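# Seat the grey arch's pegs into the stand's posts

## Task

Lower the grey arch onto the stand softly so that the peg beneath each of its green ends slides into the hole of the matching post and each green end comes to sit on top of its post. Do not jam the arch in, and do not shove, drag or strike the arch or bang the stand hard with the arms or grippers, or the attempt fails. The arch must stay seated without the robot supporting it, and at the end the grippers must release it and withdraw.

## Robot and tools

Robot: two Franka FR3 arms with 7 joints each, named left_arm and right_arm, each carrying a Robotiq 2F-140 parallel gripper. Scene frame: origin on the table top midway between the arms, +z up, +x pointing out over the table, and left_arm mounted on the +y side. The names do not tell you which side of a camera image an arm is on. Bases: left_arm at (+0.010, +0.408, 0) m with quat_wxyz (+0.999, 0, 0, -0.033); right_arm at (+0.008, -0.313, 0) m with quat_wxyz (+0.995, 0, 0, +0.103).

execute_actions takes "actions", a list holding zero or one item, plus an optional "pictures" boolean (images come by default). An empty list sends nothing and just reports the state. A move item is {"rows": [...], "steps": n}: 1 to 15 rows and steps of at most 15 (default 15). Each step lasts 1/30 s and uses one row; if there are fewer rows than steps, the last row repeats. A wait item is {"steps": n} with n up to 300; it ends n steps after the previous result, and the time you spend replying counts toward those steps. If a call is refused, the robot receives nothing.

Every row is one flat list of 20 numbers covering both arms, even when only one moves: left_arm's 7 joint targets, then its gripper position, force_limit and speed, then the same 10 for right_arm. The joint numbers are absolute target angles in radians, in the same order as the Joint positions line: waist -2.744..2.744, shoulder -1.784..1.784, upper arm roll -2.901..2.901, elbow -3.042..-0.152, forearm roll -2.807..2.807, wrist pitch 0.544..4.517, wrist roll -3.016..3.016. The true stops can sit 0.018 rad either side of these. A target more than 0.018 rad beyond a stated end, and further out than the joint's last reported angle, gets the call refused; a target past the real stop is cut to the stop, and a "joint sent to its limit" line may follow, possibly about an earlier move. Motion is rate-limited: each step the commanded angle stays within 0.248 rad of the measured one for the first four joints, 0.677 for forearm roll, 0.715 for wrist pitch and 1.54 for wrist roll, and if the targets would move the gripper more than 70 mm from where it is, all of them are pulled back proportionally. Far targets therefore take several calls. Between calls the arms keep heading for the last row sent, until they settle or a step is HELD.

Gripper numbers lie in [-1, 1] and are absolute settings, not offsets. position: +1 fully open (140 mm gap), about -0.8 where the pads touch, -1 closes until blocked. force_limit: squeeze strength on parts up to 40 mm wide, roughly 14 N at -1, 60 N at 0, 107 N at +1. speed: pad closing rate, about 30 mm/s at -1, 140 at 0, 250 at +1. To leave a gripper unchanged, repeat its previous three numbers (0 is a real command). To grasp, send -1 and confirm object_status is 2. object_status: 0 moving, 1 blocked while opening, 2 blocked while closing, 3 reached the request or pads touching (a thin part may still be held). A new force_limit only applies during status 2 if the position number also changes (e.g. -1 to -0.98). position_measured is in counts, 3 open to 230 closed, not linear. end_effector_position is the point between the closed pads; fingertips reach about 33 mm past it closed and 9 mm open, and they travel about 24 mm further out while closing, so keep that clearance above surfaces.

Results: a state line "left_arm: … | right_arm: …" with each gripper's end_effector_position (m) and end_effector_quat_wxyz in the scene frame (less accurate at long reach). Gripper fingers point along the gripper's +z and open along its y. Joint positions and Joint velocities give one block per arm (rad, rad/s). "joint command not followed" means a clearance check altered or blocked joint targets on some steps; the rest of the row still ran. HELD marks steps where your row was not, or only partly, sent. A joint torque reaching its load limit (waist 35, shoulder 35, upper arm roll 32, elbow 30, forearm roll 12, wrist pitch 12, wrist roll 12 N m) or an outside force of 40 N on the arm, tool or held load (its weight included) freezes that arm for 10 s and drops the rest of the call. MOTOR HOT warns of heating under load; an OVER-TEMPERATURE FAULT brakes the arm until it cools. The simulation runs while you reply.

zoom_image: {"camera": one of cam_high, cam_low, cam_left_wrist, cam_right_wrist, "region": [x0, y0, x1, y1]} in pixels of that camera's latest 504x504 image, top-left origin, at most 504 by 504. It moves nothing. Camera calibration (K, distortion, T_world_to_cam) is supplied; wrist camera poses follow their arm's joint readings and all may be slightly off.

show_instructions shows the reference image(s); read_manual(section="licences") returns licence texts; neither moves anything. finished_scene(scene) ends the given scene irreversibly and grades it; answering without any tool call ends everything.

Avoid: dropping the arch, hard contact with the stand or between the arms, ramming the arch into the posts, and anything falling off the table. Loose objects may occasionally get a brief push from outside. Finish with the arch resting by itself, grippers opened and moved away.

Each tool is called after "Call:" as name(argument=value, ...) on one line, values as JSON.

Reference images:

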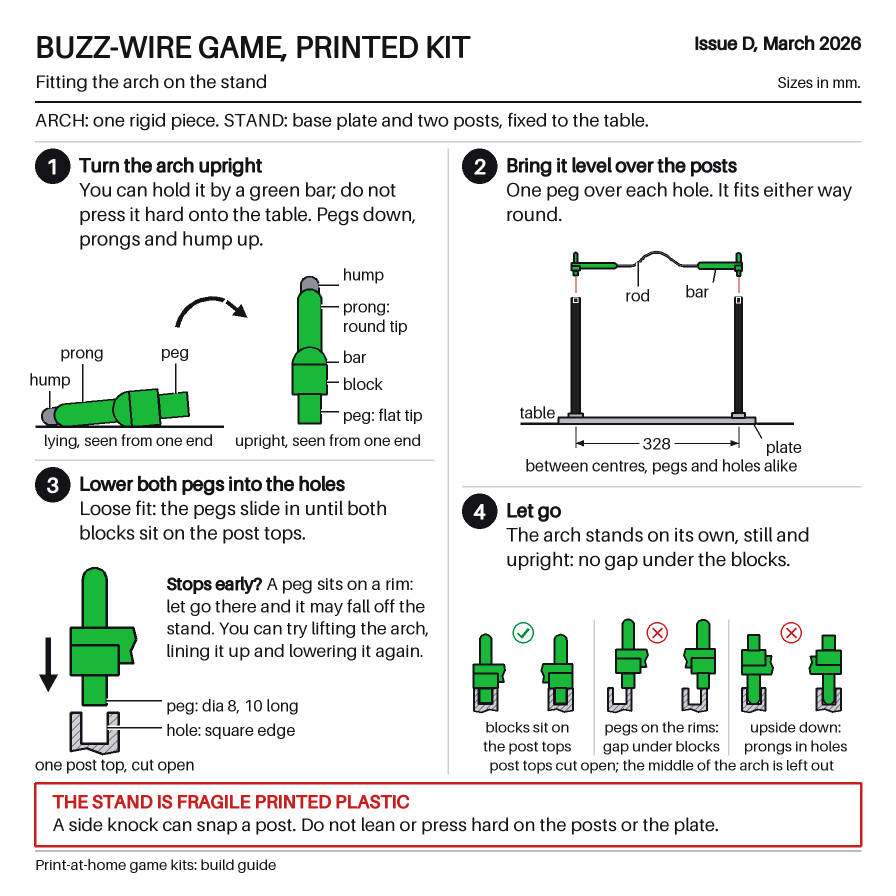

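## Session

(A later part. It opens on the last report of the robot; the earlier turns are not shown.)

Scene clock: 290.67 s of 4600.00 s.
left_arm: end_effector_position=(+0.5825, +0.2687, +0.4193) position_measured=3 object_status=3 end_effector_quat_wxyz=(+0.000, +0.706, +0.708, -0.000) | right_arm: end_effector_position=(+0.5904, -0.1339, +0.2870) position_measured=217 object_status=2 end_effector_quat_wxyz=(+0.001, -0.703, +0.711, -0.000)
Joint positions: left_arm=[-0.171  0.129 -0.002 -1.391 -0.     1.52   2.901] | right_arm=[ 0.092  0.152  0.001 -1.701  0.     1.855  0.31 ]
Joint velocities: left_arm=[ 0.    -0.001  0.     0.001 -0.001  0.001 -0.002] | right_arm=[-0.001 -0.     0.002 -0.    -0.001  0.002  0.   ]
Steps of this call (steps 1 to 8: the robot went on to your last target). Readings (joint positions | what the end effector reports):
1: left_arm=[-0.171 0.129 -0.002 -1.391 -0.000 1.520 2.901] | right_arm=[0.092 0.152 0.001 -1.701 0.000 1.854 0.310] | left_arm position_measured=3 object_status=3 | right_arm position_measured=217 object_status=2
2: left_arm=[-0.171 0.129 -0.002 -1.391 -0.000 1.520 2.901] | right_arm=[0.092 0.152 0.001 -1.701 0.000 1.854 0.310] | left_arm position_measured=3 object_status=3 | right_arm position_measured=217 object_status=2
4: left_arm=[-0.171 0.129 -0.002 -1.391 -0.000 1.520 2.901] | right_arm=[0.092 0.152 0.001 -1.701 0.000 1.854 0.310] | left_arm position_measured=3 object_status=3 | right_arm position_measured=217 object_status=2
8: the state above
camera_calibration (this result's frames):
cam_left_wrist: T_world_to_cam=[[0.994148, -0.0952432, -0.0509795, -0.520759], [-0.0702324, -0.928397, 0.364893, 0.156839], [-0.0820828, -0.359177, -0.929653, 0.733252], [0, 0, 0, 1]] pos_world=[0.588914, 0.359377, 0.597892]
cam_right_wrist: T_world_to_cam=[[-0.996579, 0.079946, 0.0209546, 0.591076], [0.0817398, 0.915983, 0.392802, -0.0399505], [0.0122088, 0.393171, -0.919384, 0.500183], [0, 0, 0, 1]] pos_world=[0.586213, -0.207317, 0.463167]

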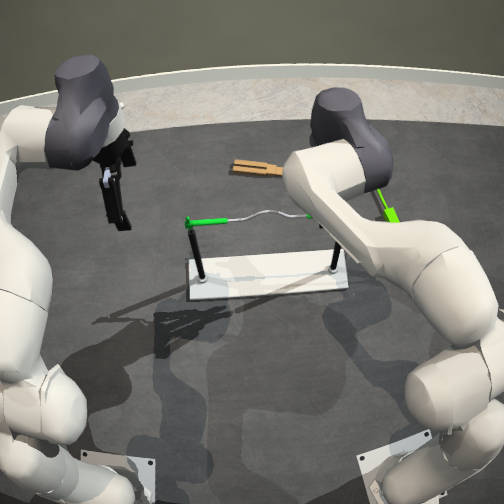

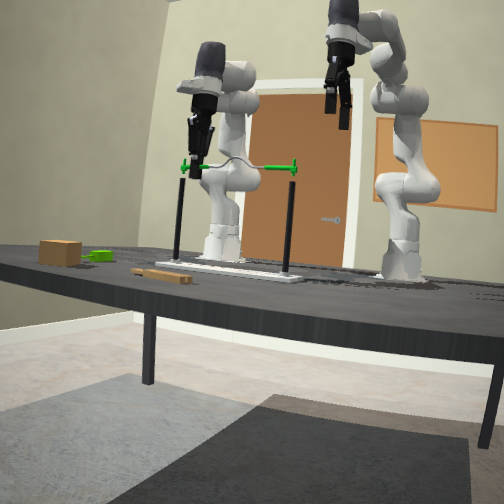

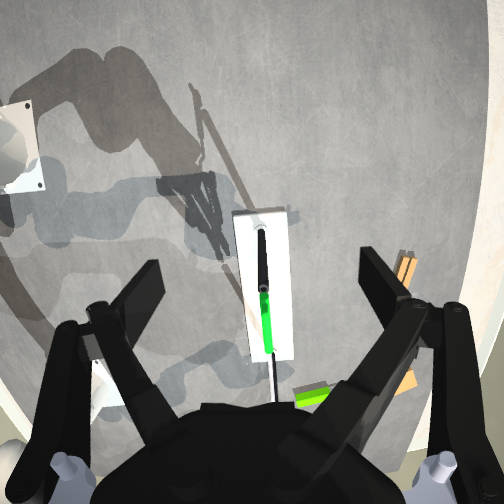

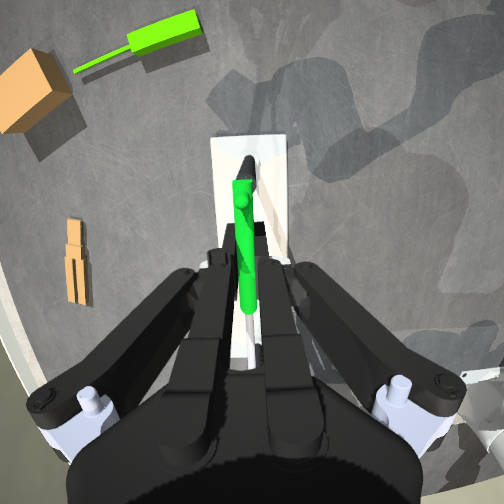

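Call:
execute_actions(actions=[{"rows":[[-0.17,0.128,0,-1.39,0,1.518,2.905,1,-0.3,0,0.0885,0.153,0,-1.711,0,1.878,0.304,-0.98,0.3,-0.8],[-0.17,0.128,0,-1.39,0,1.518,2.905,1,-0.3,0,0.0885,0.153,0,-1.711,0,1.878,0.304,-0.98,0.3,-0.8],[-0.17,0.128,0,-1.39,0,1.518,2.905,1,-0.3,0,0.0885,0.153,0,-1.711,0,1.878,0.304,-0.98,0.3,-0.8],[-0.17,0.128,0,-1.39,0,1.518,2.905,1,-0.3,0,0.0885,0.153,0,-1.723,0,1.878,0.304,-0.98,0.3,-0.8]],"steps":15}], pictures=false)

Call:
execute_actions(actions=[{"steps":8}])

Call:
zoom_image(camera="cam_low", region=[165, 150, 215, 200])

Call:
zoom_image(camera="cam_low", region=[270, 150, 320, 200])

Call:
zoom_image(camera="cam_left_wrist", region=[235, 265, 295, 325])

Call:
zoom_image(camera="cam_right_wrist", region=[210, 150, 280, 220])

Scene clock: 309.20 s of 4600.00 s.
left_arm: end_effector_position=(+0.5825, +0.2687, +0.4193) position_measured=3 object_status=3 end_effector_quat_wxyz=(+0.000, +0.706, +0.708, -0.000) | right_arm: end_effector_position=(+0.5891, -0.1353, +0.2779) position_measured=217 object_status=2 end_effector_quat_wxyz=(-0.001, -0.703, +0.711, +0.000)
Joint positions: left_arm=[-0.171  0.129 -0.002 -1.391 -0.     1.52   2.901] | right_arm=[ 0.09   0.153  0.001 -1.722  0.     1.873  0.308]
Joint velocities: left_arm=[-0.    -0.    -0.001  0.    -0.    -0.     0.001] | right_arm=[ 0.     0.     0.    -0.    -0.001  0.006 -0.001]
Steps of this call (steps 1 to 15: the robot went on to your last target; steps 16 to 90: nothing new was sent; then 15.03 s passed at rest; steps 91 to 105: all 15 steps of this action). Readings (joint positions | what the end effector reports):
91: left_arm=[-0.171 0.129 -0.002 -1.391 -0.000 1.520 2.901] | right_arm=[0.092 0.152 0.001 -1.702 0.000 1.858 0.310] | left_arm position_measured=3 object_status=3 | right_arm position_measured=217 object_status=2
92: left_arm=[-0.171 0.129 -0.002 -1.391 -0.000 1.520 2.901] | right_arm=[0.091 0.152 0.001 -1.705 0.000 1.861 0.310] | left_arm position_measured=3 object_status=3 | right_arm position_measured=217 object_status=2
94: left_arm=[-0.171 0.129 -0.002 -1.391 -0.000 1.520 2.901] | right_arm=[0.091 0.152 0.001 -1.710 0.000 1.866 0.309] | left_arm position_measured=3 object_status=3 | right_arm position_measured=217 object_status=2
98: left_arm=[-0.171 0.129 -0.002 -1.391 -0.000 1.520 2.901] | right_arm=[0.090 0.153 0.001 -1.720 0.000 1.870 0.309] | left_arm position_measured=3 object_status=3 | right_arm position_measured=217 object_status=2
105: the state above

Scene clock: 309.47 s of 4600.00 s.
left_arm: end_effector_position=(+0.5825, +0.2687, +0.4193) position_measured=3 object_status=3 end_effector_quat_wxyz=(+0.000, +0.706, +0.708, -0.000) | right_arm: end_effector_position=(+0.5894, -0.1352, +0.2780) position_measured=217 object_status=2 end_effector_quat_wxyz=(-0.000, -0.703, +0.711, +0.000)
Joint positions: left_arm=[-0.171  0.129 -0.002 -1.391 -0.     1.52   2.901] | right_arm=[ 0.09   0.153  0.001 -1.722  0.     1.874  0.308]
Joint velocities: left_arm=[-0.    -0.001  0.    -0.001  0.     0.    -0.   ] | right_arm=[ 0.     0.001 -0.002 -0.     0.001  0.001 -0.002]
Steps of this call (steps 1 to 8: the robot went on to your last target). Readings (joint positions | what the end effector reports):
1: left_arm=[-0.171 0.129 -0.002 -1.391 -0.000 1.520 2.901] | right_arm=[0.090 0.153 0.001 -1.722 0.000 1.873 0.308] | left_arm position_measured=3 object_status=3 | right_arm position_measured=217 object_status=2
2: left_arm=[-0.171 0.129 -0.002 -1.391 -0.000 1.520 2.901] | right_arm=[0.090 0.153 0.001 -1.722 0.000 1.873 0.308] | left_arm position_measured=3 object_status=3 | right_arm position_measured=217 object_status=2
4: left_arm=[-0.171 0.129 -0.002 -1.391 -0.000 1.520 2.901] | right_arm=[0.090 0.153 0.001 -1.722 0.000 1.874 0.308] | left_arm position_measured=3 object_status=3 | right_arm position_measured=217 object_status=2
8: the state above
camera_calibration (this result's frames):
cam_left_wrist: T_world_to_cam=[[0.994151, -0.0952241, -0.0509586, -0.520778], [-0.0702222, -0.928398, 0.364892, 0.156841], [-0.0820564, -0.35918, -0.929654, 0.733261], [0, 0, 0, 1]] pos_world=[0.588914, 0.359393, 0.597911]
cam_right_wrist: T_world_to_cam=[[-0.996607, 0.0788076, 0.0237391, 0.589433], [0.0817988, 0.916424, 0.39176, -0.0348168], [0.00911854, 0.392373, -0.919761, 0.494237], [0, 0, 0, 1]] pos_world=[0.585775, -0.20847, 0.454227]

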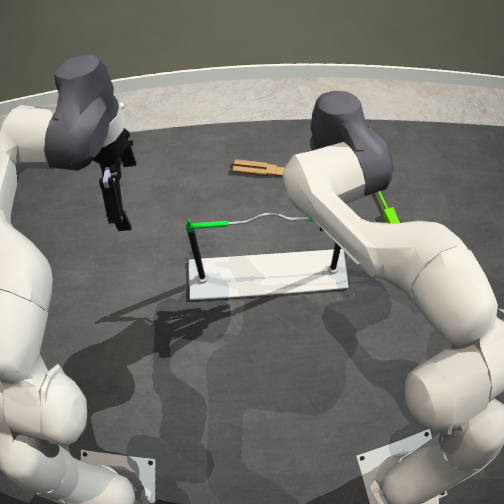

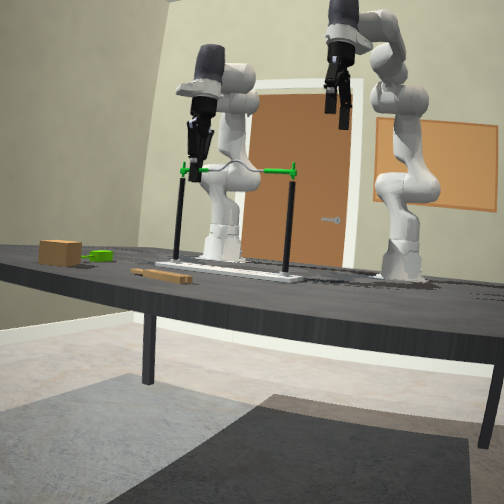

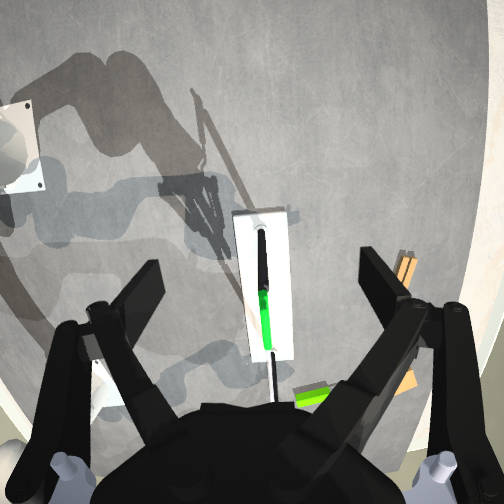

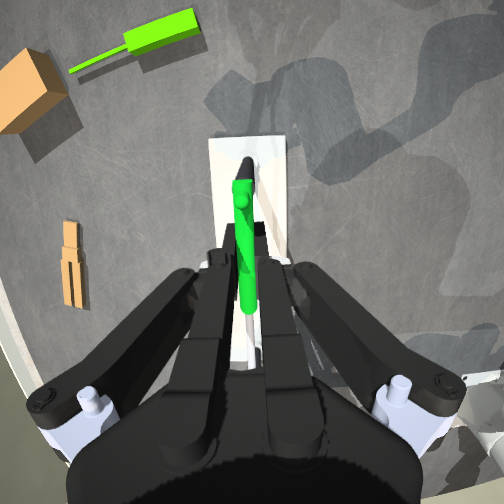

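Region (165, 150, 215, 200) of cam_low's 504x504 image, scaled by 10.080, with more detail than that image has.

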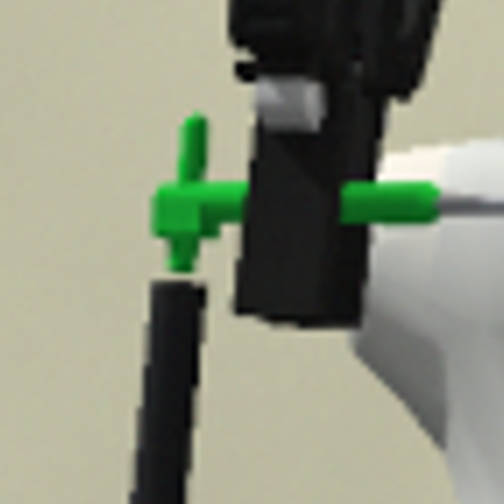

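Region (270, 150, 320, 200) of cam_low's 504x504 image, scaled by 10.080, with more detail than that image has.

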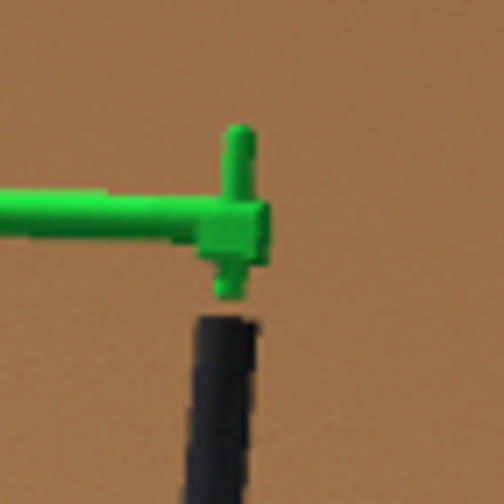

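Region (235, 265, 295, 325) of cam_left_wrist's 504x504 image, scaled by 8.400, with more detail than that image has.

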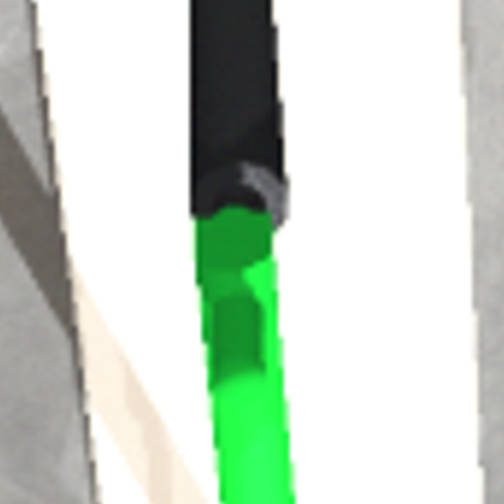

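Region (210, 150, 280, 220) of cam_right_wrist's 504x504 image, scaled by 7.200, with more detail than that image has.

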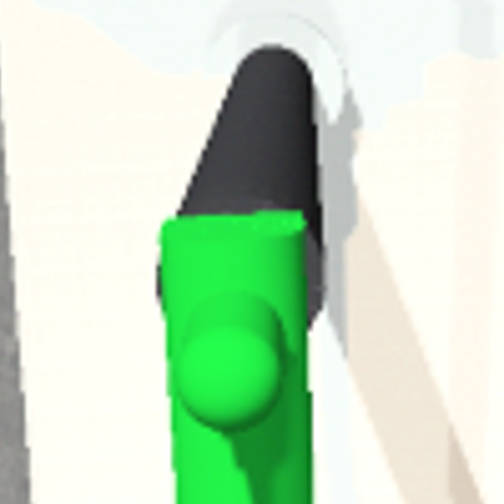

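Call:
execute_actions(actions=[])

Scene clock: 327.87 s of 4600.00 s.
left_arm: end_effector_position=(+0.5825, +0.2687, +0.4193) position_measured=3 object_status=3 end_effector_quat_wxyz=(+0.000, +0.706, +0.708, -0.000) | right_arm: end_effector_position=(+0.5895, -0.1353, +0.2780) position_measured=217 object_status=2 end_effector_quat_wxyz=(-0.000, -0.703, +0.711, +0.000)
Joint positions: left_arm=[-0.171  0.129 -0.002 -1.391 -0.     1.52   2.901] | right_arm=[ 0.09   0.153  0.001 -1.722  0.     1.874  0.307]
Joint velocities: left_arm=[-0.    -0.     0.    -0.002  0.    -0.    -0.001] | right_arm=[ 0.    -0.001  0.001  0.     0.    -0.001 -0.001]
Steps of this call (steps 1 to 15: the robot went on to your last target; steps 16 to 90: nothing new was sent; then 15.40 s passed at rest). Readings (joint positions | what the end effector reports):
1: left_arm=[-0.171 0.129 -0.002 -1.391 -0.000 1.520 2.901] | right_arm=[0.090 0.153 0.001 -1.722 0.000 1.874 0.308] | left_arm position_measured=3 object_status=3 | right_arm position_measured=217 object_status=2
2: left_arm=[-0.171 0.129 -0.002 -1.391 -0.000 1.520 2.901] | right_arm=[0.090 0.153 0.001 -1.722 0.000 1.874 0.308] | left_arm position_measured=3 object_status=3 | right_arm position_measured=217 object_status=2
4: left_arm=[-0.171 0.129 -0.002 -1.391 -0.000 1.520 2.901] | right_arm=[0.090 0.153 0.001 -1.722 0.000 1.874 0.308] | left_arm position_measured=3 object_status=3 | right_arm position_measured=217 object_status=2
8: left_arm=[-0.171 0.129 -0.002 -1.391 -0.000 1.520 2.901] | right_arm=[0.090 0.153 0.001 -1.722 0.000 1.874 0.308] | left_arm position_measured=3 object_status=3 | right_arm position_measured=217 object_status=2
90: the state above
All arms were judged still, so your last target was given up. Only a new action makes them travel on or press farther. Fingers that are still opening or closing keep moving.
camera_calibration (this result's frames):
cam_left_wrist: T_world_to_cam=[[0.994152, -0.0952179, -0.0509512, -0.520784], [-0.0702191, -0.928398, 0.364892, 0.156843], [-0.0820473, -0.35918, -0.929655, 0.733266], [0, 0, 0, 1]] pos_world=[0.588914, 0.359399, 0.597918]
cam_right_wrist: T_world_to_cam=[[-0.996624, 0.0786488, 0.0235762, 0.589541], [0.0815882, 0.916417, 0.391821, -0.034653], [0.00921058, 0.392421, -0.91974, 0.494167], [0, 0, 0, 1]] pos_world=[0.585826, -0.208532, 0.454184]

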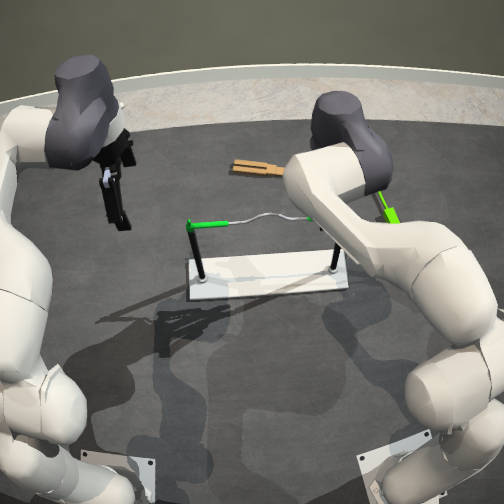

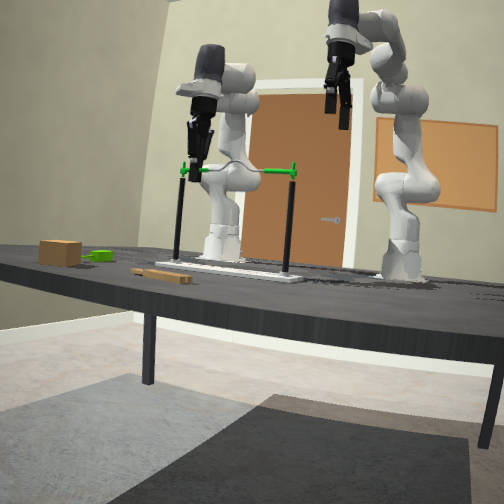

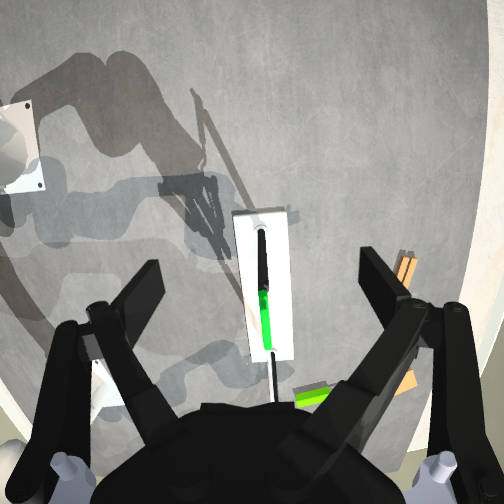

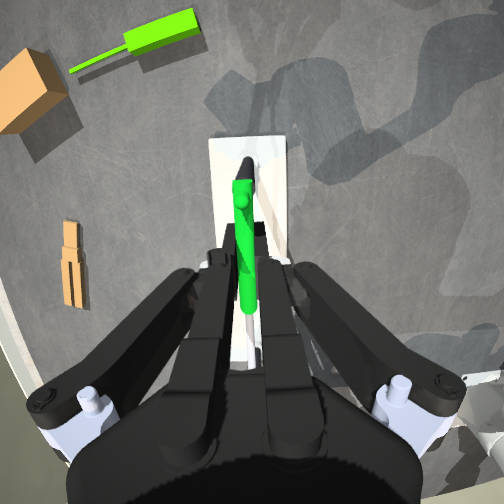

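Call:
execute_actions(actions=[{"rows":[[-0.17,0.128,0,-1.39,0,1.518,2.905,1,-0.3,0, 0.0885,0.153,0,-1.723,0,1.878,0.313,-0.98,0.3,-0.8]],"steps":15}])

Call:
zoom_image(camera="cam_left_wrist", region=[235,265,295,325])

Scene clock: 330.43 s of 4600.00 s.
left_arm: end_effector_position=(+0.5825, +0.2687, +0.4193) position_measured=3 object_status=3 end_effector_quat_wxyz=(+0.000, +0.706, +0.708, -0.000) | right_arm: end_effector_position=(+0.5895, -0.1353, +0.2779) position_measured=217 object_status=2 end_effector_quat_wxyz=(-0.000, -0.703, +0.711, +0.000)
Joint positions: left_arm=[-0.171  0.129 -0.002 -1.391 -0.     1.52   2.901] | right_arm=[ 0.09   0.153  0.001 -1.722  0.     1.874  0.309]
Joint velocities: left_arm=[-0.002 -0.    -0.001 -0.001 -0.    -0.001 -0.   ] | right_arm=[ 0.001 -0.001  0.001  0.    -0.001  0.     0.002]
Steps of this call (steps 1 to 62: nothing new was sent; steps 63 to 77: all 15 steps of this action). Readings (joint positions | what the end effector reports):
63: left_arm=[-0.171 0.129 -0.002 -1.391 -0.000 1.520 2.901] | right_arm=[0.090 0.153 0.001 -1.722 0.000 1.874 0.308] | left_arm position_measured=3 object_status=3 | right_arm position_measured=217 object_status=2
64: left_arm=[-0.171 0.129 -0.002 -1.391 -0.000 1.520 2.901] | right_arm=[0.090 0.153 0.001 -1.722 0.000 1.874 0.308] | left_arm position_measured=3 object_status=3 | right_arm position_measured=217 object_status=2
66: left_arm=[-0.171 0.129 -0.002 -1.391 -0.000 1.520 2.901] | right_arm=[0.090 0.153 0.001 -1.722 0.000 1.874 0.308] | left_arm position_measured=3 object_status=3 | right_arm position_measured=217 object_status=2
70: left_arm=[-0.171 0.129 -0.002 -1.391 -0.000 1.520 2.901] | right_arm=[0.090 0.153 0.001 -1.722 0.000 1.874 0.309] | left_arm position_measured=3 object_status=3 | right_arm position_measured=217 object_status=2
77: the state above
camera_calibration (this result's frames):
cam_left_wrist: T_world_to_cam=[[0.994152, -0.095213, -0.0509462, -0.520789], [-0.0702163, -0.928398, 0.364892, 0.156844], [-0.0820408, -0.359181, -0.929655, 0.733268], [0, 0, 0, 1]] pos_world=[0.588915, 0.359403, 0.597923]
cam_right_wrist: T_world_to_cam=[[-0.996493, 0.0802766, 0.0235905, 0.589684], [0.0830907, 0.916285, 0.391814, -0.0355223], [0.00983788, 0.3924, -0.919742, 0.493784], [0, 0, 0, 1]] pos_world=[0.58571, -0.20855, 0.454161]

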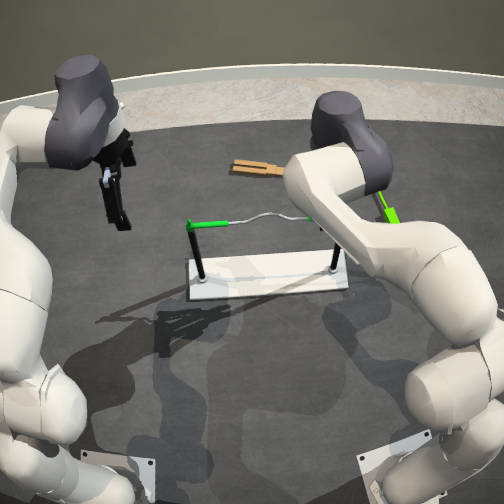

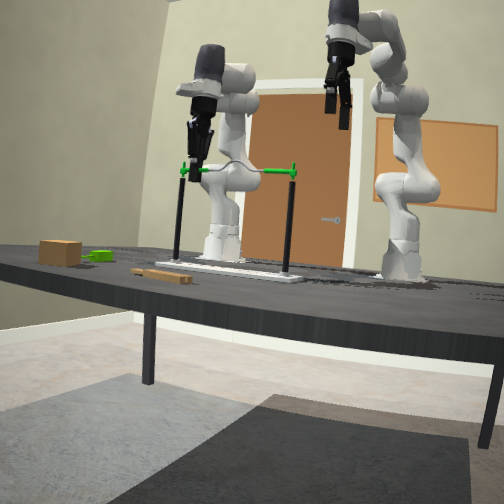

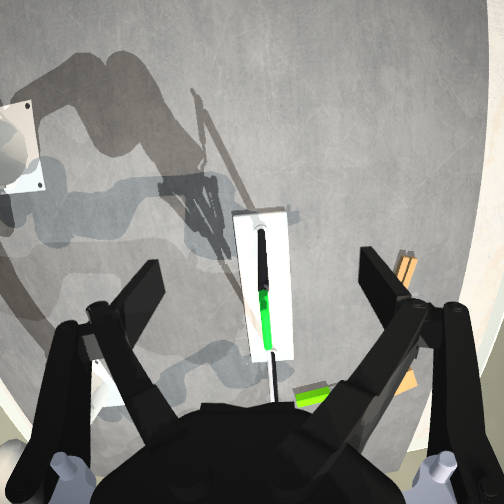

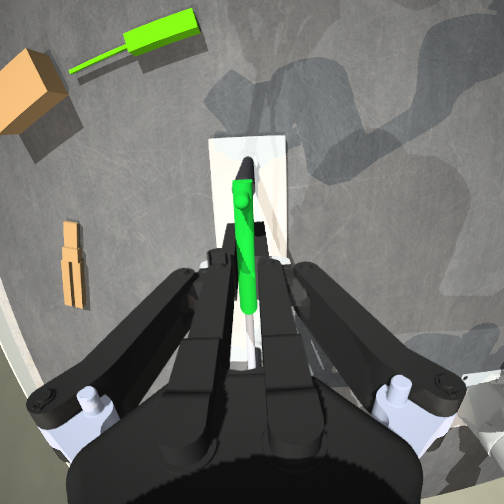

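Region (235, 265, 295, 325) of cam_left_wrist's 504x504 image, scaled by 8.400, with more detail than that image has.

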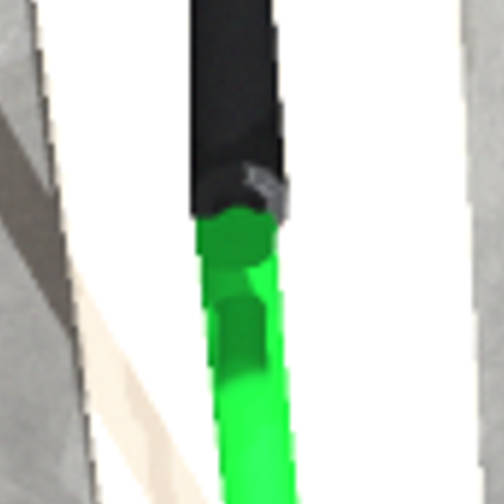

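Call:
execute_actions(actions=[{"rows":[[-0.17,0.128,0,-1.39,0,1.518,2.905,1,-0.3,0, 0.0885,0.153,0,-1.723,0,1.881,0.315,-0.98,0.3,-0.8],[-0.17,0.128,0,-1.39,0,1.518,2.905,1,-0.3,0, 0.0885,0.153,0,-1.724,0,1.882,0.315,-0.98,0.3,-0.8],[-0.17,0.128,0,-1.39,0,1.518,2.905,1,-0.3,0, 0.0885,0.153,0,-1.725,0,1.883,0.315,-0.98,0.3,-0.8],[-0.17,0.128,0,-1.39,0,1.518,2.905,1,-0.3,0, 0.0885,0.153,0,-1.726,0,1.884,0.315,-0.98,0.3,-0.8],[-0.17,0.128,0,-1.39,0,1.518,2.905,1,-0.3,0, 0.0885,0.1533,0,-1.727,0,1.885,0.315,-0.98,0.3,-0.8],[-0.17,0.128,0,-1.39,0,1.518,2.905,1,-0.3,0, 0.0885,0.1533,0,-1.728,0,1.886,0.315,-0.98,0.3,-0.8],[-0.17,0.128,0,-1.39,0,1.518,2.905,1,-0.3,0, 0.0885,0.1535,0,-1.729,0,1.887,0.315,-0.98,0.3,-0.8],[-0.17,0.128,0,-1.39,0,1.518,2.905,1,-0.3,0, 0.0885,0.1535,0,-1.730,0,1.888,0.315,-0.98,0.3,-0.8],[-0.17,0.128,0,-1.39,0,1.518,2.905,1,-0.3,0, 0.0885,0.1537,0,-1.731,0,1.889,0.315,-0.98,0.3,-0.8],[-0.17,0.128,0,-1.39,0,1.518,2.905,1,-0.3,0, 0.0885,0.1538,0,-1.732,0,1.890,0.315,-0.98,0.3,-0.8],[-0.17,0.128,0,-1.39,0,1.518,2.905,1,-0.3,0, 0.0885,0.1538,0,-1.7335,0,1.8905,0.315,-0.98,0.3,-0.8],[-0.17,0.128,0,-1.39,0,1.518,2.905,1,-0.3,0, 0.0885,0.1538,0,-1.7347,0,1.8905,0.315,-0.98,0.3,-0.8]],"steps":15}], pictures=false)

Call:
execute_actions(actions=[{"steps":10}])

Call:
zoom_image(camera="cam_low", region=[165,150,215,200])

Call:
zoom_image(camera="cam_low", region=[270,150,320,200])

Call:
zoom_image(camera="cam_left_wrist", region=[235,265,295,325])

Scene clock: 339.43 s of 4600.00 s.
left_arm: end_effector_position=(+0.5825, +0.2687, +0.4193) position_measured=3 object_status=3 end_effector_quat_wxyz=(+0.000, +0.706, +0.708, -0.000) | right_arm: end_effector_position=(+0.5894, -0.1354, +0.2741) position_measured=217 object_status=2 end_effector_quat_wxyz=(+0.000, -0.702, +0.712, +0.000)
Joint positions: left_arm=[-0.171  0.129 -0.002 -1.391 -0.     1.52   2.901] | right_arm=[ 0.09   0.153  0.001 -1.732  0.     1.885  0.311]
Joint velocities: left_arm=[ 0.001 -0.001 -0.     0.     0.001 -0.     0.002] | right_arm=[ 0.     0.001  0.    -0.007 -0.     0.012  0.001]
Steps of this call (steps 1 to 15: the robot went on to your last target; steps 16 to 90: nothing new was sent; then 5.50 s passed at rest; steps 91 to 105: all 15 steps of this action). Readings (joint positions | what the end effector reports):
91: left_arm=[-0.171 0.129 -0.002 -1.391 -0.000 1.520 2.901] | right_arm=[0.090 0.153 0.001 -1.722 0.000 1.875 0.310] | left_arm position_measured=3 object_status=3 | right_arm position_measured=217 object_status=2
92: left_arm=[-0.171 0.129 -0.002 -1.391 -0.000 1.520 2.901] | right_arm=[0.090 0.153 0.001 -1.722 0.000 1.875 0.310] | left_arm position_measured=3 object_status=3 | right_arm position_measured=217 object_status=2
94: left_arm=[-0.171 0.129 -0.002 -1.391 -0.000 1.520 2.901] | right_arm=[0.090 0.153 0.001 -1.723 0.000 1.877 0.310] | left_arm position_measured=3 object_status=3 | right_arm position_measured=217 object_status=2
98: left_arm=[-0.171 0.129 -0.002 -1.391 -0.000 1.520 2.901] | right_arm=[0.090 0.153 0.001 -1.726 0.000 1.880 0.311] | left_arm position_measured=3 object_status=3 | right_arm position_measured=217 object_status=2
105: the state above

Scene clock: 339.77 s of 4600.00 s.
left_arm: end_effector_position=(+0.5825, +0.2687, +0.4193) position_measured=3 object_status=3 end_effector_quat_wxyz=(+0.000, +0.706, +0.708, -0.000) | right_arm: end_effector_position=(+0.5896, -0.1353, +0.2738) position_measured=217 object_status=2 end_effector_quat_wxyz=(+0.001, -0.702, +0.712, -0.000)
Joint positions: left_arm=[-0.171  0.129 -0.002 -1.391 -0.     1.52   2.901] | right_arm=[ 0.09   0.153  0.001 -1.733  0.     1.887  0.311]
Joint velocities: left_arm=[-0.     0.001  0.001  0.     0.    -0.    -0.001] | right_arm=[-0.     0.001 -0.001 -0.001 -0.002  0.001 -0.001]
Steps of this call (steps 1 to 10: the robot went on to your last target). Readings (joint positions | what the end effector reports):
1: left_arm=[-0.171 0.129 -0.002 -1.391 -0.000 1.520 2.901] | right_arm=[0.090 0.153 0.001 -1.732 0.000 1.886 0.311] | left_arm position_measured=3 object_status=3 | right_arm position_measured=217 object_status=2
2: left_arm=[-0.171 0.129 -0.002 -1.391 -0.000 1.520 2.901] | right_arm=[0.090 0.153 0.001 -1.732 0.000 1.886 0.311] | left_arm position_measured=3 object_status=3 | right_arm position_measured=217 object_status=2
4: left_arm=[-0.171 0.129 -0.002 -1.391 -0.000 1.520 2.901] | right_arm=[0.090 0.153 0.001 -1.733 0.000 1.886 0.311] | left_arm position_measured=3 object_status=3 | right_arm position_measured=217 object_status=2
8: left_arm=[-0.171 0.129 -0.002 -1.391 -0.000 1.520 2.901] | right_arm=[0.090 0.153 0.001 -1.733 0.000 1.887 0.311] | left_arm position_measured=3 object_status=3 | right_arm position_measured=217 object_status=2
10: the state above
camera_calibration (this result's frames):
cam_left_wrist: T_world_to_cam=[[0.994155, -0.0951968, -0.0509334, -0.520802], [-0.0702059, -0.928399, 0.364891, 0.156844], [-0.0820231, -0.359183, -0.929656, 0.733275], [0, 0, 0, 1]] pos_world=[0.588914, 0.359415, 0.597936]
cam_right_wrist: T_world_to_cam=[[-0.996353, 0.0824401, 0.0220097, 0.590546], [0.0844522, 0.915907, 0.392406, -0.034919], [0.0121912, 0.392834, -0.919529, 0.488558], [0, 0, 0, 1]] pos_world=[0.585385, -0.208624, 0.449947]

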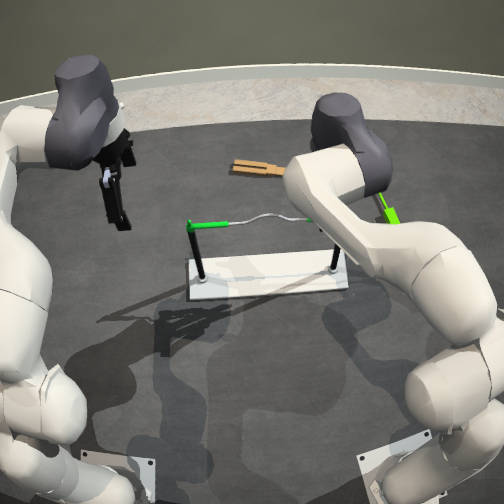

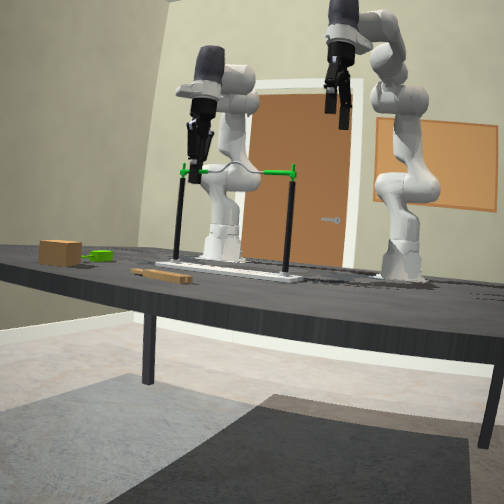

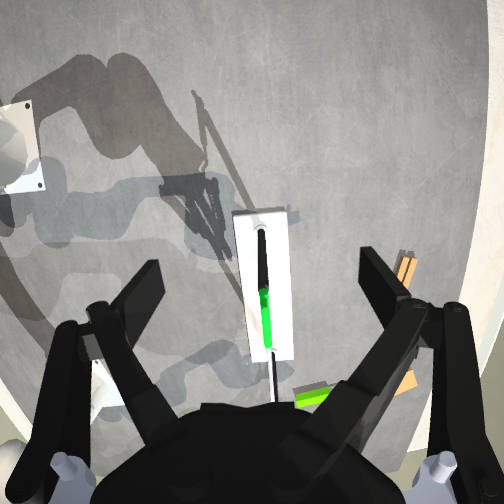

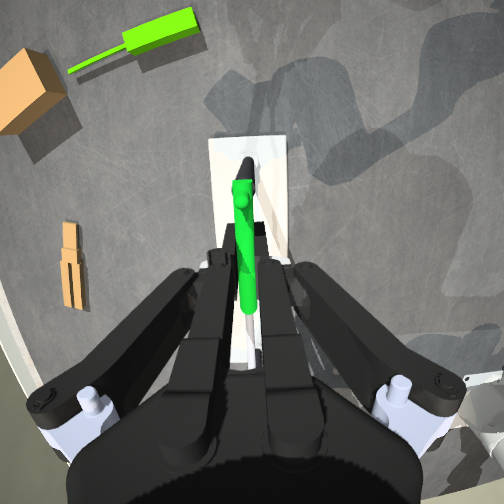

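Region (165, 150, 215, 200) of cam_low's 504x504 image, scaled by 10.080, with more detail than that image has.

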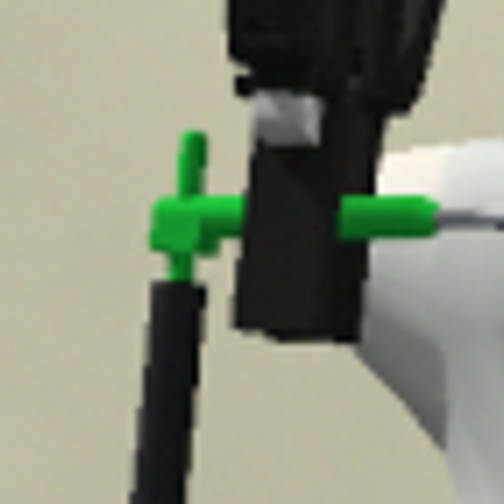

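Region (270, 150, 320, 200) of cam_low's 504x504 image, scaled by 10.080, with more detail than that image has.

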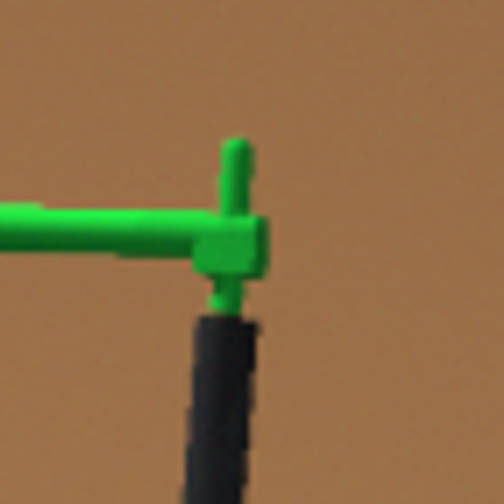

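Region (235, 265, 295, 325) of cam_left_wrist's 504x504 image, scaled by 8.400, with more detail than that image has.

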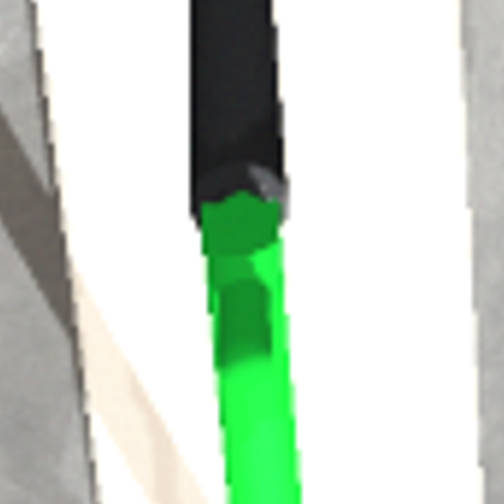

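Well centred. Lower 4.5 mm more.

Call:
execute_actions(actions=[{"rows":[[-0.17,0.128,0,-1.39,0,1.518,2.905,1,-0.3,0, 0.0885,0.154,0,-1.7355,0,1.8915,0.315,-0.98,0.3,-0.8],[-0.17,0.128,0,-1.39,0,1.518,2.905,1,-0.3,0, 0.0885,0.154,0,-1.7365,0,1.8925,0.315,-0.98,0.3,-0.8],[-0.17,0.128,0,-1.39,0,1.518,2.905,1,-0.3,0, 0.0885,0.1542,0,-1.7375,0,1.8935,0.315,-0.98,0.3,-0.8],[-0.17,0.128,0,-1.39,0,1.518,2.905,1,-0.3,0, 0.0885,0.1544,0,-1.7385,0,1.8945,0.315,-0.98,0.3,-0.8],[-0.17,0.128,0,-1.39,0,1.518,2.905,1,-0.3,0, 0.0885,0.1546,0,-1.7395,0,1.8955,0.315,-0.98,0.3,-0.8],[-0.17,0.128,0,-1.39,0,1.518,2.905,1,-0.3,0, 0.0885,0.1548,0,-1.7405,0,1.8965,0.315,-0.98,0.3,-0.8],[-0.17,0.128,0,-1.39,0,1.518,2.905,1,-0.3,0, 0.0885,0.155,0,-1.7415,0,1.8975,0.315,-0.98,0.3,-0.8],[-0.17,0.128,0,-1.39,0,1.518,2.905,1,-0.3,0, 0.0885,0.155,0,-1.7425,0,1.8985,0.315,-0.98,0.3,-0.8],[-0.17,0.128,0,-1.39,0,1.518,2.905,1,-0.3,0, 0.0885,0.1552,0,-1.7435,0,1.8995,0.315,-0.98,0.3,-0.8],[-0.17,0.128,0,-1.39,0,1.518,2.905,1,-0.3,0, 0.0885,0.1553,0,-1.7445,0,1.9005,0.315,-0.98,0.3,-0.8]],"steps":15}])

Call:
zoom_image(camera="cam_low", region=[165,150,215,200])

Call:
zoom_image(camera="cam_low", region=[270,150,320,200])

Scene clock: 348.33 s of 4600.00 s.
left_arm: end_effector_position=(+0.5825, +0.2687, +0.4193) position_measured=3 object_status=3 end_effector_quat_wxyz=(+0.000, +0.706, +0.708, -0.000) | right_arm: end_effector_position=(+0.5896, -0.1353, +0.2703) position_measured=217 object_status=2 end_effector_quat_wxyz=(+0.001, -0.702, +0.712, -0.000)
Joint positions: left_arm=[-0.171  0.129 -0.002 -1.391 -0.     1.52   2.901] | right_arm=[ 0.09   0.153  0.001 -1.742  0.     1.897  0.311]
Joint velocities: left_arm=[-0.001 -0.     0.    -0.001  0.001  0.     0.   ] | right_arm=[-0.001  0.002  0.001 -0.004  0.001  0.006  0.   ]
Steps of this call (steps 1 to 15: the robot went on to your last target; steps 16 to 90: nothing new was sent; then 5.07 s passed at rest; steps 91 to 105: all 15 steps of this action). Readings (joint positions | what the end effector reports):
91: left_arm=[-0.171 0.129 -0.002 -1.391 -0.000 1.520 2.901] | right_arm=[0.090 0.153 0.001 -1.733 0.000 1.887 0.311] | left_arm position_measured=3 object_status=3 | right_arm position_measured=217 object_status=2
92: left_arm=[-0.171 0.129 -0.002 -1.391 -0.000 1.520 2.901] | right_arm=[0.090 0.153 0.001 -1.734 0.000 1.888 0.311] | left_arm position_measured=3 object_status=3 | right_arm position_measured=217 object_status=2
94: left_arm=[-0.171 0.129 -0.002 -1.391 -0.000 1.520 2.901] | right_arm=[0.090 0.153 0.001 -1.735 0.000 1.889 0.311] | left_arm position_measured=3 object_status=3 | right_arm position_measured=217 object_status=2
98: left_arm=[-0.171 0.129 -0.002 -1.391 -0.000 1.520 2.901] | right_arm=[0.090 0.153 0.001 -1.738 0.000 1.893 0.311] | left_arm position_measured=3 object_status=3 | right_arm position_measured=217 object_status=2
105: the state above
camera_calibration (this result's frames):
cam_left_wrist: T_world_to_cam=[[0.994155, -0.0951929, -0.0509323, -0.520803], [-0.0702027, -0.9284, 0.364891, 0.156845], [-0.0820206, -0.359182, -0.929656, 0.733278], [0, 0, 0, 1]] pos_world=[0.588914, 0.359419, 0.59794]
cam_right_wrist: T_world_to_cam=[[-0.996359, 0.0825823, 0.0211775, 0.590845], [0.0842517, 0.915792, 0.392718, -0.0335061], [0.0130374, 0.393073, -0.919415, 0.484833], [0, 0, 0, 1]] pos_world=[0.585196, -0.208684, 0.446409]

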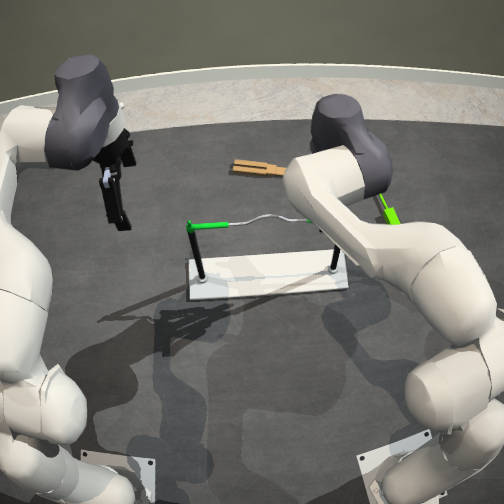

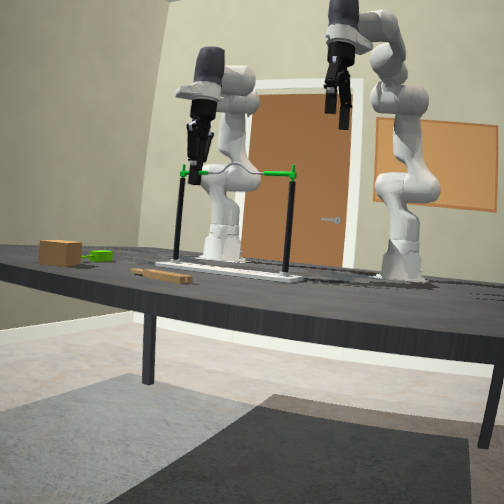

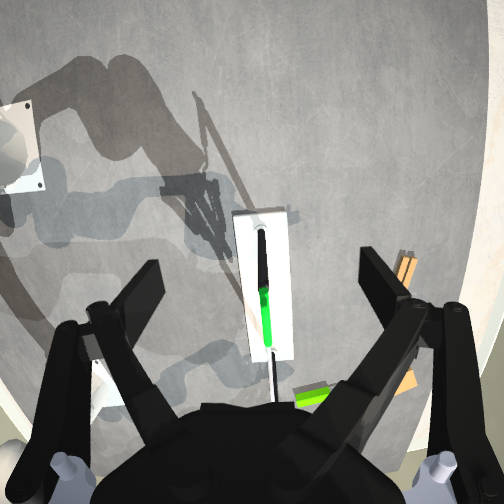

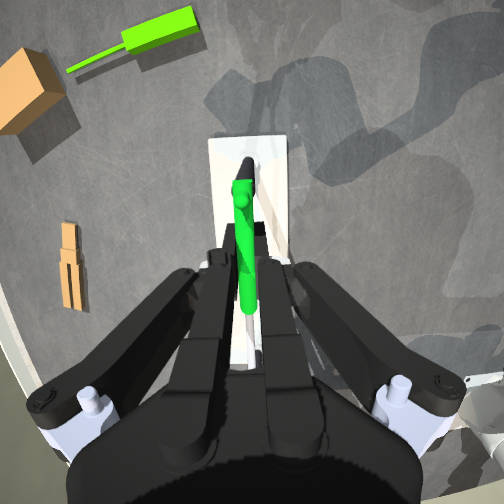

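Region (165, 150, 215, 200) of cam_low's 504x504 image, scaled by 10.080, with more detail than that image has.

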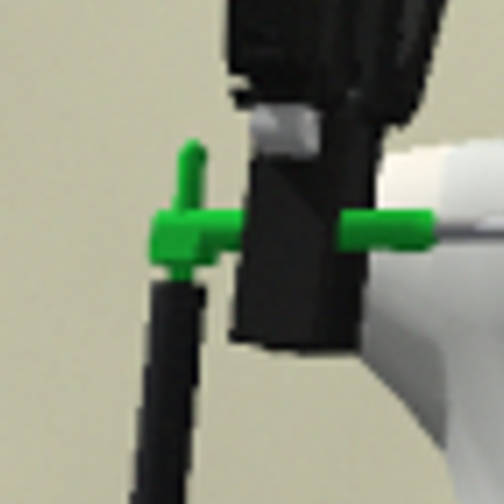

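Region (270, 150, 320, 200) of cam_low's 504x504 image, scaled by 10.080, with more detail than that image has.

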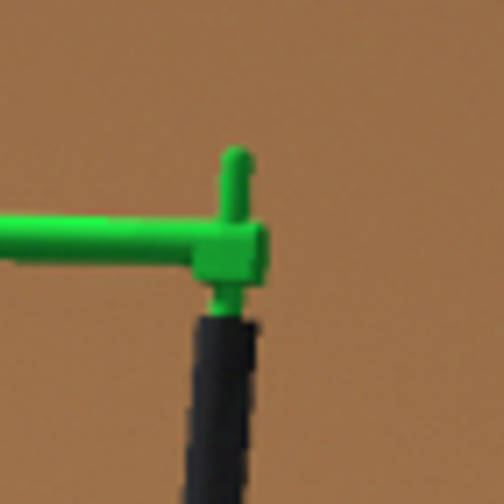

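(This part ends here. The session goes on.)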